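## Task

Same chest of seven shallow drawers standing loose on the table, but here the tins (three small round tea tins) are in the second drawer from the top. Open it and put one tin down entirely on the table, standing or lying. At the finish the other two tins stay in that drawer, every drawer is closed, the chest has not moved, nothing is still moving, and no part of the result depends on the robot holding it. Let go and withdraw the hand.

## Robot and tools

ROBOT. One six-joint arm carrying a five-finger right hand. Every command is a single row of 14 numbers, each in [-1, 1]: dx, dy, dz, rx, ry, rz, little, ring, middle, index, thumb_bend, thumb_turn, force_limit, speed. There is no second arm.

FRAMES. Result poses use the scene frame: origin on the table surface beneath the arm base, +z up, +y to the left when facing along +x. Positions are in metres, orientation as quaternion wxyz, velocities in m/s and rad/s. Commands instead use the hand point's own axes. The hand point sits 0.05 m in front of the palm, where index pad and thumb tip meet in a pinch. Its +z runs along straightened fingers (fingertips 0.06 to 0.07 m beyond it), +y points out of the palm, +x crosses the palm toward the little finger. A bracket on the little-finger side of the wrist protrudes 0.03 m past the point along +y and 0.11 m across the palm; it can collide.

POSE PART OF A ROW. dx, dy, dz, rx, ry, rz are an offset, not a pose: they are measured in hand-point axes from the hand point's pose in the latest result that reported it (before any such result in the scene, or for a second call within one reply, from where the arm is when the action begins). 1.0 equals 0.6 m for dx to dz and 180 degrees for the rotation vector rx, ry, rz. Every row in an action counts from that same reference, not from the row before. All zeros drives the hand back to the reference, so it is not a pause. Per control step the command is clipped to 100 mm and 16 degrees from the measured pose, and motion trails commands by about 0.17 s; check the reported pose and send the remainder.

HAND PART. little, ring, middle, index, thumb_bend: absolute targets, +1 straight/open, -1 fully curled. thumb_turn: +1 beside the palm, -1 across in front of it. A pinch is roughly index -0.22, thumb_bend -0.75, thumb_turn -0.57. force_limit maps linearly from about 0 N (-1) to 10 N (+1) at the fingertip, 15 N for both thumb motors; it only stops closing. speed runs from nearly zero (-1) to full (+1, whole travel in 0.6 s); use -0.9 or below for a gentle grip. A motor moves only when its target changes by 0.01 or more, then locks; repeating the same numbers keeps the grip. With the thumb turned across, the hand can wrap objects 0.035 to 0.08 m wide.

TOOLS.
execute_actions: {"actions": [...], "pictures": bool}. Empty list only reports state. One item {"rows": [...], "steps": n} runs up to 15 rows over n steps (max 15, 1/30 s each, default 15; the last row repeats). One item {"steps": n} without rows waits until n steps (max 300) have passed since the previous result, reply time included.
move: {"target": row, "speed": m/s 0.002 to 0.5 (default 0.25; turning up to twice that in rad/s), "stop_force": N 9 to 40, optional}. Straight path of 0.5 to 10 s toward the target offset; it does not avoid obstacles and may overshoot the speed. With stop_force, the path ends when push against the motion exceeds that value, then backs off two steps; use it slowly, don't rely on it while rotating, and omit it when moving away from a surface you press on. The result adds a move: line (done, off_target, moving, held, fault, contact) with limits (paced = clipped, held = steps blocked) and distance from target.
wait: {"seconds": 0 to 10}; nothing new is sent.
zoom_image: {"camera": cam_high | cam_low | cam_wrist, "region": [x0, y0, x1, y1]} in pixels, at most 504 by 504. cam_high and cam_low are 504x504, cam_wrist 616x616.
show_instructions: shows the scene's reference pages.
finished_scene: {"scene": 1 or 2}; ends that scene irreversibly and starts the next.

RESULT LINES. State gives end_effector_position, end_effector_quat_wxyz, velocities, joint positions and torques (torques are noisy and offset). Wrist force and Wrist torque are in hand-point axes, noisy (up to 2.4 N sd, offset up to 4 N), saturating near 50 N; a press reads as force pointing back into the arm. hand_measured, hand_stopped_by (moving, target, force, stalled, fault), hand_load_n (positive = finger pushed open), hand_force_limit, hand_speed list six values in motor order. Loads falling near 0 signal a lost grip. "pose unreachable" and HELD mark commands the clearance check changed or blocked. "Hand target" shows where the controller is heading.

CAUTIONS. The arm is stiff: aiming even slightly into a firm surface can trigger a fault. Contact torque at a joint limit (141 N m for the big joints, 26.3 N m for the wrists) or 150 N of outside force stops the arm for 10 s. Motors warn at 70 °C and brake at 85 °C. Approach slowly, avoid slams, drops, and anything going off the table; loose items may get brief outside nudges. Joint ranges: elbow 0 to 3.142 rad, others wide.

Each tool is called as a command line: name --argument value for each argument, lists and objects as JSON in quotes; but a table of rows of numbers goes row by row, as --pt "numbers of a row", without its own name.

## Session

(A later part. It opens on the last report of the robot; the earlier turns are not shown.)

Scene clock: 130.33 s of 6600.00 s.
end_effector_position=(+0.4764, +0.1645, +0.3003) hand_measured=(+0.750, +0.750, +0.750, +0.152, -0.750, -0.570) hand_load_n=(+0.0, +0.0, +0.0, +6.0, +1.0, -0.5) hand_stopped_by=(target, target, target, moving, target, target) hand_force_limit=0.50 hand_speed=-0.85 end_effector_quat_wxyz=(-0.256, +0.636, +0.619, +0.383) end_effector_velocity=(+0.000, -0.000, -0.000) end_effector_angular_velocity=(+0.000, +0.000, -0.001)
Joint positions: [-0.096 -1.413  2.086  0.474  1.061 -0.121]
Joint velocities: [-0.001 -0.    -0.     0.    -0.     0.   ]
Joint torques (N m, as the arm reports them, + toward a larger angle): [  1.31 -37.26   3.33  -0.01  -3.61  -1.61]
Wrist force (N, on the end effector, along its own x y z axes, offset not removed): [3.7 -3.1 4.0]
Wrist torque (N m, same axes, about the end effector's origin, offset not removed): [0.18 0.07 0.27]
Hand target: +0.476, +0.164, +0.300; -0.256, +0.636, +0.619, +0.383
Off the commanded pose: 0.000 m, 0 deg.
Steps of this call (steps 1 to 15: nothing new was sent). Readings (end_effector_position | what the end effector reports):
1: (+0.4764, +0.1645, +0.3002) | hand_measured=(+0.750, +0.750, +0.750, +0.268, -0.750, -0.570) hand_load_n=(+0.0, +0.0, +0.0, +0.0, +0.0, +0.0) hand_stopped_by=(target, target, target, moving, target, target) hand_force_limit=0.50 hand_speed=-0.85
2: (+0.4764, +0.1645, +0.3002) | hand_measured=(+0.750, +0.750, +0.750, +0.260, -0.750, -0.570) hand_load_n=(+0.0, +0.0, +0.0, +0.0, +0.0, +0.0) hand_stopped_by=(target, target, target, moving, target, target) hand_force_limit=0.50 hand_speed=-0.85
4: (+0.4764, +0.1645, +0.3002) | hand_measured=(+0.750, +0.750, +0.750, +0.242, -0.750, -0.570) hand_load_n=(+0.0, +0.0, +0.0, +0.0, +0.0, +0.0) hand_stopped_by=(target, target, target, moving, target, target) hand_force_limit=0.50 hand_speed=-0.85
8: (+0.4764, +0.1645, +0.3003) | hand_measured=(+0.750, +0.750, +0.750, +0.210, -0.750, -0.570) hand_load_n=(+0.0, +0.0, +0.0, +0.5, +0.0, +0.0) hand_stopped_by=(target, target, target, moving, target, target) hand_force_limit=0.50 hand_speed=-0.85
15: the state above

move --target '[0.0032,0.039,0.0067,0,0,0,0.75,0.75,0.75,-0.13,-0.75,-0.57,0.5,-0.85]' --speed 0.03

move --target '[-0.0123,0.3113,0.0572,0,0,0,0.75,0.75,0.75,-0.13,-0.75,-0.57,0.5,-0.85]' --speed 0.05 --stop_force 12

Scene clock: 133.67 s of 6600.00 s.
end_effector_position=(+0.4997, +0.1664, +0.3030) hand_measured=(+0.750, +0.750, +0.750, +0.146, -0.748, -0.570) hand_load_n=(+0.0, +0.0, +0.0, +6.5, +2.0, -0.5) hand_stopped_by=(target, target, target, force, target, target) hand_force_limit=0.50 hand_speed=-0.85 end_effector_quat_wxyz=(-0.256, +0.636, +0.619, +0.383) end_effector_velocity=(+0.002, +0.000, +0.000) end_effector_angular_velocity=(+0.000, +0.001, +0.000)
Joint positions: [-0.076 -1.378  2.014  0.502  1.07  -0.101]
Joint velocities: [ 0.002  0.004 -0.007  0.004  0.001  0.002]
Joint torques (N m, as the arm reports them, + toward a larger angle): [ 26.16 -18.89 -26.83   3.02   1.69   1.43]
Wrist force (N, on the end effector, along its own x y z axes, offset not removed): [1.0 -3.2 3.1]
Wrist torque (N m, same axes, about the end effector's origin, offset not removed): [0.03 0.27 0.25]
Hand target: +0.500, +0.166, +0.303; -0.256, +0.636, +0.619, +0.383
Off the commanded pose: 0.000 m, 0 deg.
move: done

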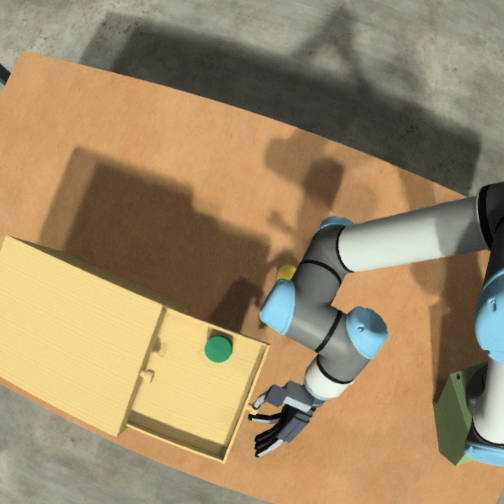

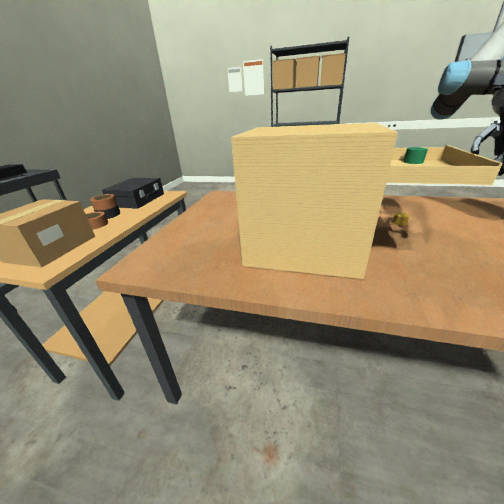

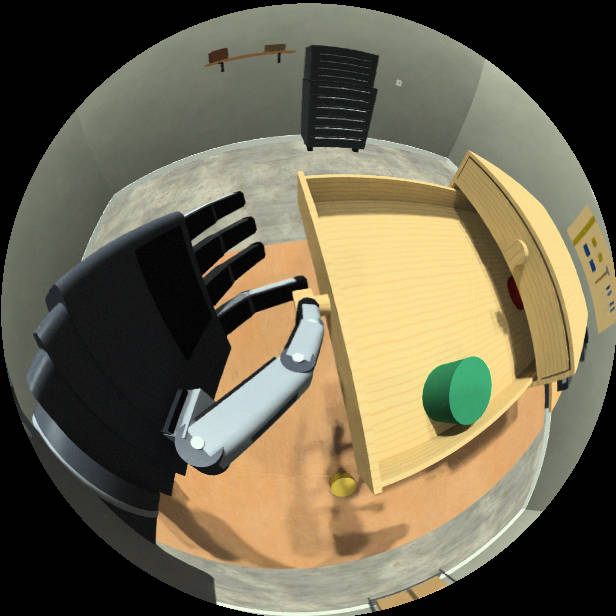

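Scene clock: 137.87 s of 6600.00 s.
end_effector_position=(+0.6894, +0.1702, +0.3053) hand_measured=(+0.750, +0.750, +0.750, +0.146, -0.748, -0.570) hand_load_n=(+0.0, +0.0, +0.0, +5.0, +2.5, -2.0) hand_stopped_by=(target, target, target, force, target, target) hand_force_limit=0.50 hand_speed=-0.85 end_effector_quat_wxyz=(-0.256, +0.636, +0.619, +0.383) end_effector_velocity=(+0.003, +0.001, +0.001) end_effector_angular_velocity=(-0.000, -0.002, +0.001)
Joint positions: [-0.023 -1.05   1.376  0.785  1.093 -0.046]
Joint velocities: [ 0.002  0.006 -0.012  0.006  0.    -0.001]
Joint torques (N m, as the arm reports them, + toward a larger angle): [ 33.17 -26.78 -27.09   3.1    2.51   1.85]
Wrist force (N, on the end effector, along its own x y z axes, offset not removed): [5.6 -0.3 -3.4]
Wrist torque (N m, same axes, about the end effector's origin, offset not removed): [0.17 0.08 0.48]
Hand target: +0.690, +0.170, +0.305; -0.256, +0.636, +0.619, +0.383
Off the commanded pose: 0.000 m, 0 deg.
move: done

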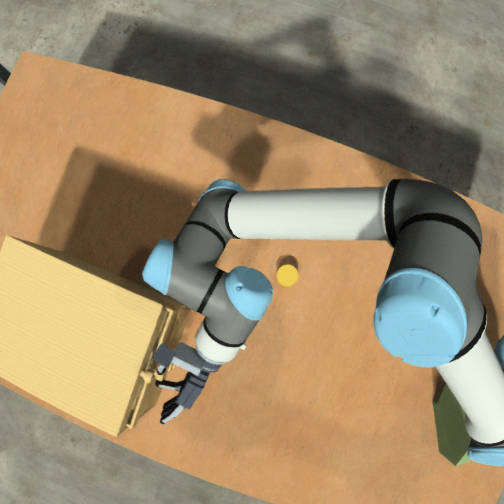

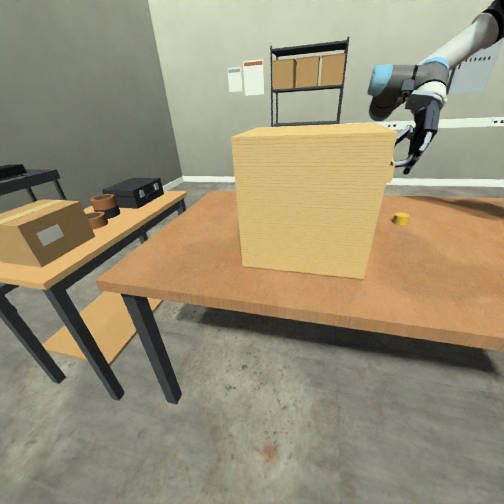

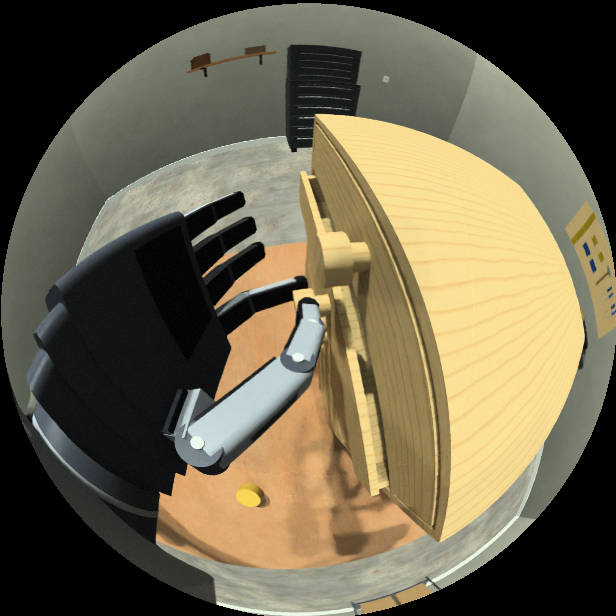

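move --target '[0.0005,0.0415,0.005,0,0,0,0.75,0.75,0.75,-0.13,-0.75,-0.57,0.5,-0.85]' --speed 0.008 --stop_force 10

Scene clock: 141.53 s of 6600.00 s.
end_effector_position=(+0.7058, +0.1704, +0.3066) hand_measured=(+0.750, +0.750, +0.750, +0.146, -0.750, -0.570) hand_load_n=(+0.0, +0.0, +0.0, +10.5, +0.0, -0.5) hand_stopped_by=(target, target, target, force, target, target) hand_force_limit=0.50 hand_speed=-0.85 end_effector_quat_wxyz=(-0.256, +0.636, +0.619, +0.383) end_effector_velocity=(-0.002, +0.001, -0.000) end_effector_angular_velocity=(+0.000, -0.001, -0.000)
Joint positions: [-0.019 -1.018  1.31   0.819  1.094 -0.042]
Joint velocities: [ 0.001 -0.004  0.01  -0.007 -0.     0.   ]
Joint torques (N m, as the arm reports them, + toward a larger angle): [ 23.31 -56.05  -5.61  -1.88   1.47  -0.7 ]
Wrist force (N, on the end effector, along its own x y z axes, offset not removed): [6.3 -8.6 7.2]
Wrist torque (N m, same axes, about the end effector's origin, offset not removed): [-0.10 0.02 0.56]
Hand target: +0.706, +0.170, +0.307; -0.256, +0.636, +0.619, +0.383
Off the commanded pose: 0.009 m, 0 deg.
move: contact

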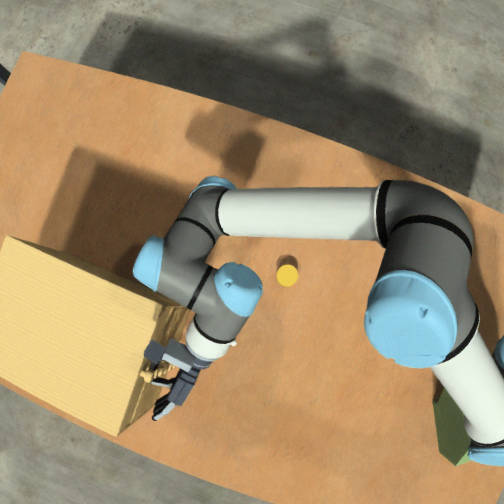

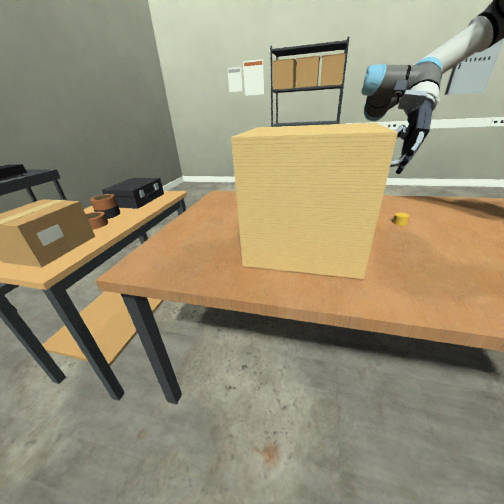

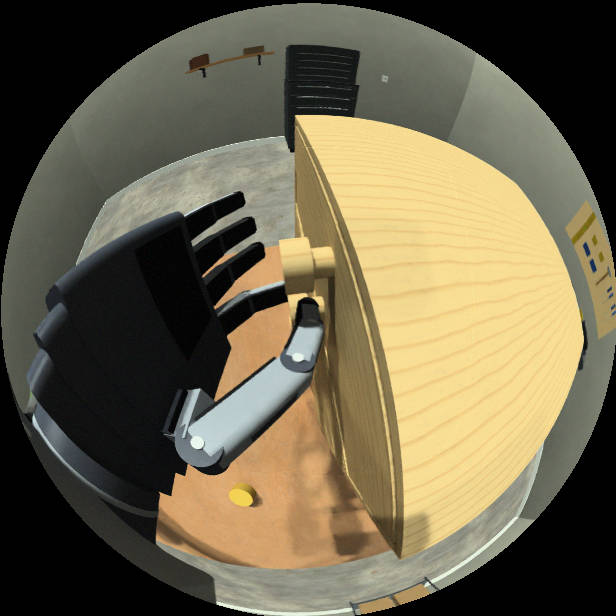

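execute_actions --actions '[{"rows":[[0,-0.002,0,0,0,0,0.75,0.75,0.75,0.5,-0.75,-0.57,0.5,0.2]],"steps":10}]' --pictures false

move --target '[0.006,-0.1,-0.017,0,0,0,0.75,0.75,0.75,0.5,-0.75,-0.57,0.5,0.2]' --speed 0.08

move --target '[0.06,-0.25,-0.08,0,0,0,0.75,0.75,0.75,0.5,-0.75,-0.57,0.5,0.2]' --speed 0.25

zoom_image --camera "cam_wrist" --region '[330,100,616,440]'

zoom_image --camera "cam_high" --region '[100,290,250,440]'

Scene clock: 144.47 s of 6600.00 s.
end_effector_position=(+0.7048, +0.1704, +0.3065) hand_measured=(+0.750, +0.750, +0.750, +0.500, -0.750, -0.570) hand_load_n=(+0.0, +0.0, +0.0, +0.0, +1.0, -0.5) hand_stopped_by=(target, target, target, moving, target, target) hand_force_limit=0.50 hand_speed=0.20 end_effector_quat_wxyz=(-0.256, +0.636, +0.619, +0.383) end_effector_velocity=(-0.001, +0.000, -0.001) end_effector_angular_velocity=(+0.000, +0.002, +0.000)
Joint positions: [-0.019 -1.02   1.314  0.816  1.094 -0.042]
Joint velocities: [-0.    -0.     0.004 -0.002 -0.     0.   ]
Joint torques (N m, as the arm reports them, + toward a larger angle): [ 15.28 -50.27   1.36   0.16  -1.09   0.38]
Wrist force (N, on the end effector, along its own x y z axes, offset not removed): [4.2 3.9 -0.8]
Wrist torque (N m, same axes, about the end effector's origin, offset not removed): [0.40 -0.25 0.41]
Hand target: +0.705, +0.171, +0.306; -0.256, +0.636, +0.619, +0.383
Off the commanded pose: 0.000 m, 0 deg.
Steps of this call (steps 1 to 78: nothing new was sent; steps 79 to 88: all 10 steps of this action). Readings (end_effector_position | what the end effector reports):
79: (+0.7056, +0.1703, +0.3067) | hand_measured=(+0.750, +0.750, +0.750, +0.146, -0.750, -0.570) hand_load_n=(+0.0, +0.0, +0.0, +11.0, +1.0, -0.5) hand_stopped_by=(target, target, target, moving, target, target) hand_force_limit=0.50 hand_speed=0.20
80: (+0.7054, +0.1703, +0.3067) | hand_measured=(+0.750, +0.750, +0.750, +0.146, -0.750, -0.570) hand_load_n=(+0.0, +0.0, +0.0, +11.0, +1.0, -0.5) hand_stopped_by=(target, target, target, moving, target, target) hand_force_limit=0.50 hand_speed=0.20
82: (+0.7052, +0.1703, +0.3066) | hand_measured=(+0.750, +0.750, +0.750, +0.204, -0.750, -0.570) hand_load_n=(+0.0, +0.0, +0.0, +0.5, +0.5, -0.5) hand_stopped_by=(target, target, target, moving, target, target) hand_force_limit=0.50 hand_speed=0.20
86: (+0.7048, +0.1704, +0.3065) | hand_measured=(+0.750, +0.750, +0.750, +0.472, -0.750, -0.570) hand_load_n=(+0.0, +0.0, +0.0, +0.5, +1.5, -0.5) hand_stopped_by=(target, target, target, moving, target, target) hand_force_limit=0.50 hand_speed=0.20
88: the state above

Scene clock: 145.93 s of 6600.00 s.
end_effector_position=(+0.6440, +0.1706, +0.3062) hand_measured=(+0.750, +0.750, +0.750, +0.500, -0.750, -0.570) hand_load_n=(+0.0, +0.0, +0.0, +0.0, +0.0, +0.0) hand_stopped_by=(target, target, target, target, target, target) hand_force_limit=0.50 hand_speed=0.20 end_effector_quat_wxyz=(-0.256, +0.636, +0.619, +0.383) end_effector_velocity=(-0.002, -0.000, +0.000) end_effector_angular_velocity=(+0.000, -0.000, -0.002)
Joint positions: [-0.027 -1.136  1.544  0.706  1.091 -0.05 ]
Joint velocities: [-0.001 -0.004  0.007 -0.005 -0.     0.001]
Joint torques (N m, as the arm reports them, + toward a larger angle): [  8.24 -46.79   1.93  -0.13  -4.02  -1.61]
Wrist force (N, on the end effector, along its own x y z axes, offset not removed): [0.0 -0.5 -1.6]
Wrist torque (N m, same axes, about the end effector's origin, offset not removed): [-0.04 0.29 0.20]
Hand target: +0.644, +0.171, +0.306; -0.256, +0.636, +0.619, +0.383
Off the commanded pose: 0.000 m, 0 deg.
move: done

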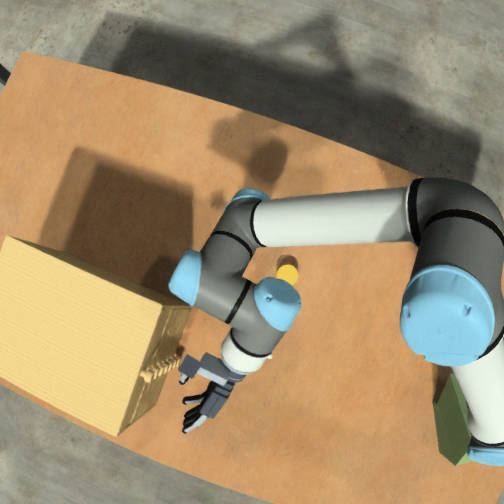

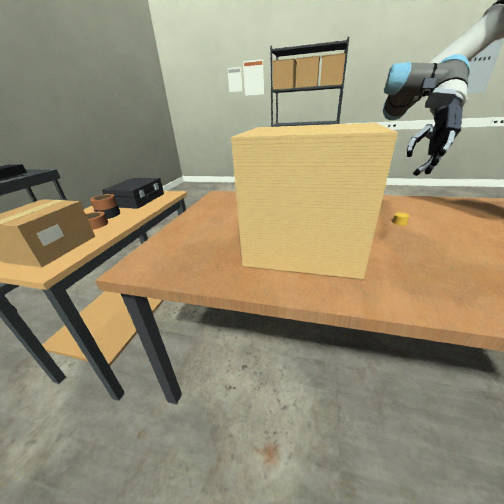

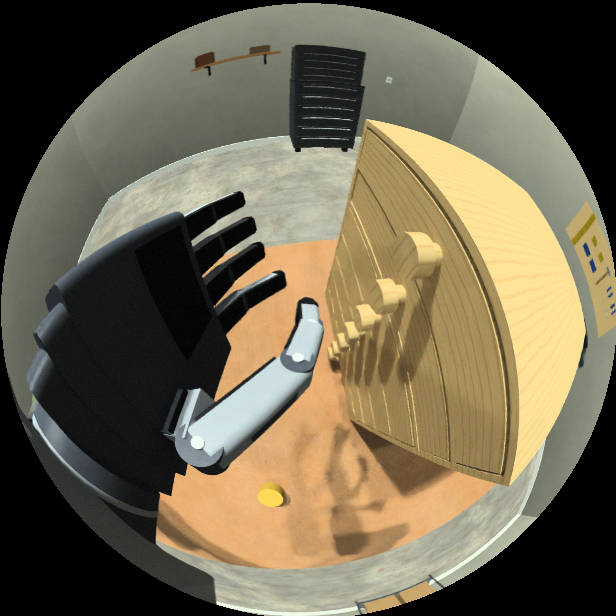

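Scene clock: 147.23 s of 6600.00 s.
end_effector_position=(+0.4863, +0.1690, +0.3402) hand_measured=(+0.750, +0.750, +0.750, +0.500, -0.750, -0.570) hand_load_n=(+0.0, +0.0, +0.0, +0.0, +0.0, +0.0) hand_stopped_by=(target, target, target, target, target, target) hand_force_limit=0.50 hand_speed=0.20 end_effector_quat_wxyz=(-0.256, +0.636, +0.619, +0.383) end_effector_velocity=(-0.001, -0.001, +0.001) end_effector_angular_velocity=(+0.000, -0.003, -0.002)
Joint positions: [-0.017 -1.457  2.019  0.547  1.095 -0.04 ]
Joint velocities: [-0.001 -0.007  0.005 -0.001 -0.001 -0.001]
Joint torques (N m, as the arm reports them, + toward a larger angle): [  1.2  -35.32   4.85   0.09  -3.98  -1.59]
Wrist force (N, on the end effector, along its own x y z axes, offset not removed): [0.4 1.2 1.4]
Wrist torque (N m, same axes, about the end effector's origin, offset not removed): [-0.04 0.31 0.48]
Hand target: +0.486, +0.169, +0.340; -0.256, +0.636, +0.619, +0.383
Off the commanded pose: 0.000 m, 0 deg.
move: done

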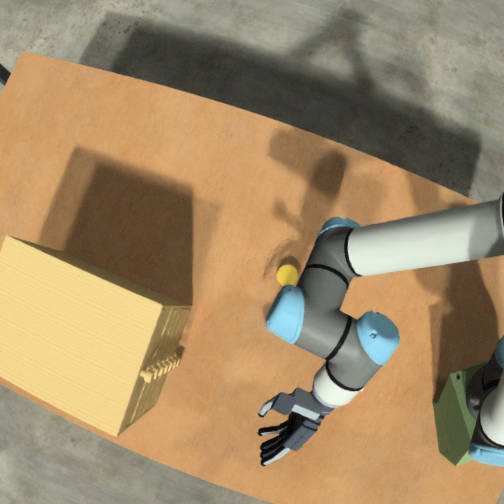

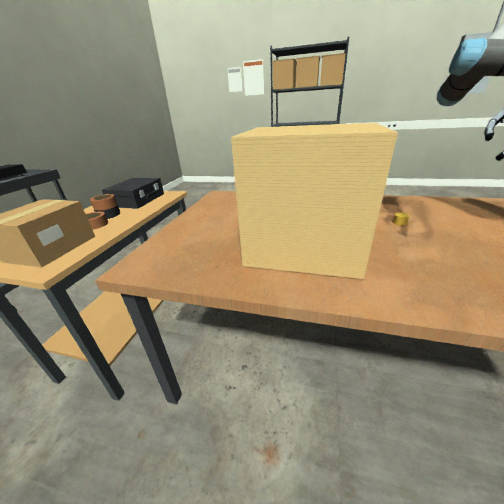

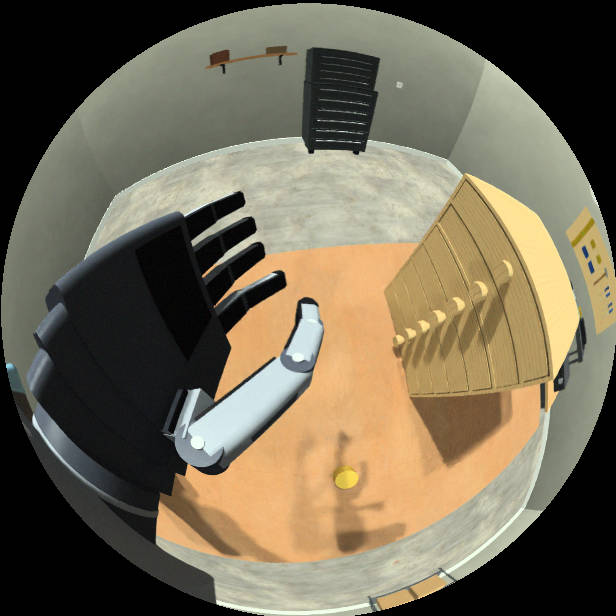

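Region (330, 100, 616, 440) of cam_wrist's 616x616 image, scaled by 1.482, with more detail than that image has; it fills the left 424 columns of this view, and the rest is white.

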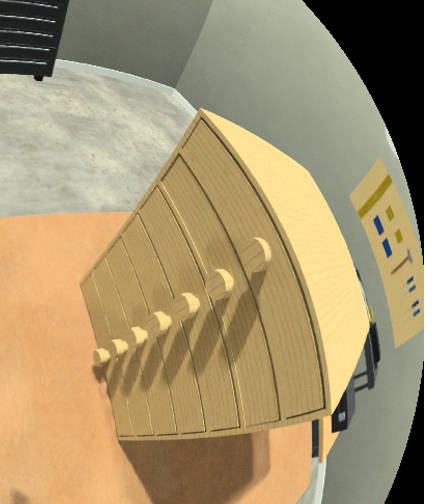

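Region (100, 290, 250, 440) of cam_high's 504x504 image, scaled by 3.360, with more detail than that image has.

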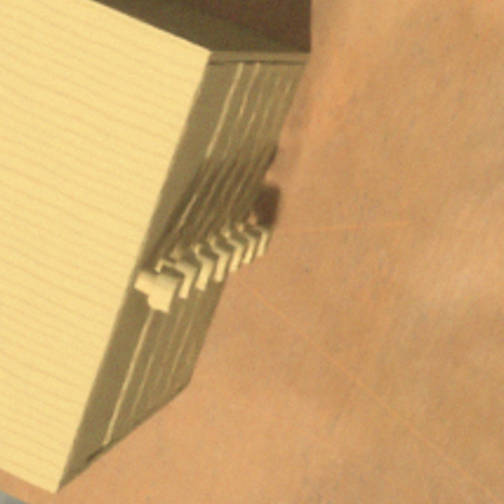

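finished_scene --scene 2

The scene is finished: the task was done.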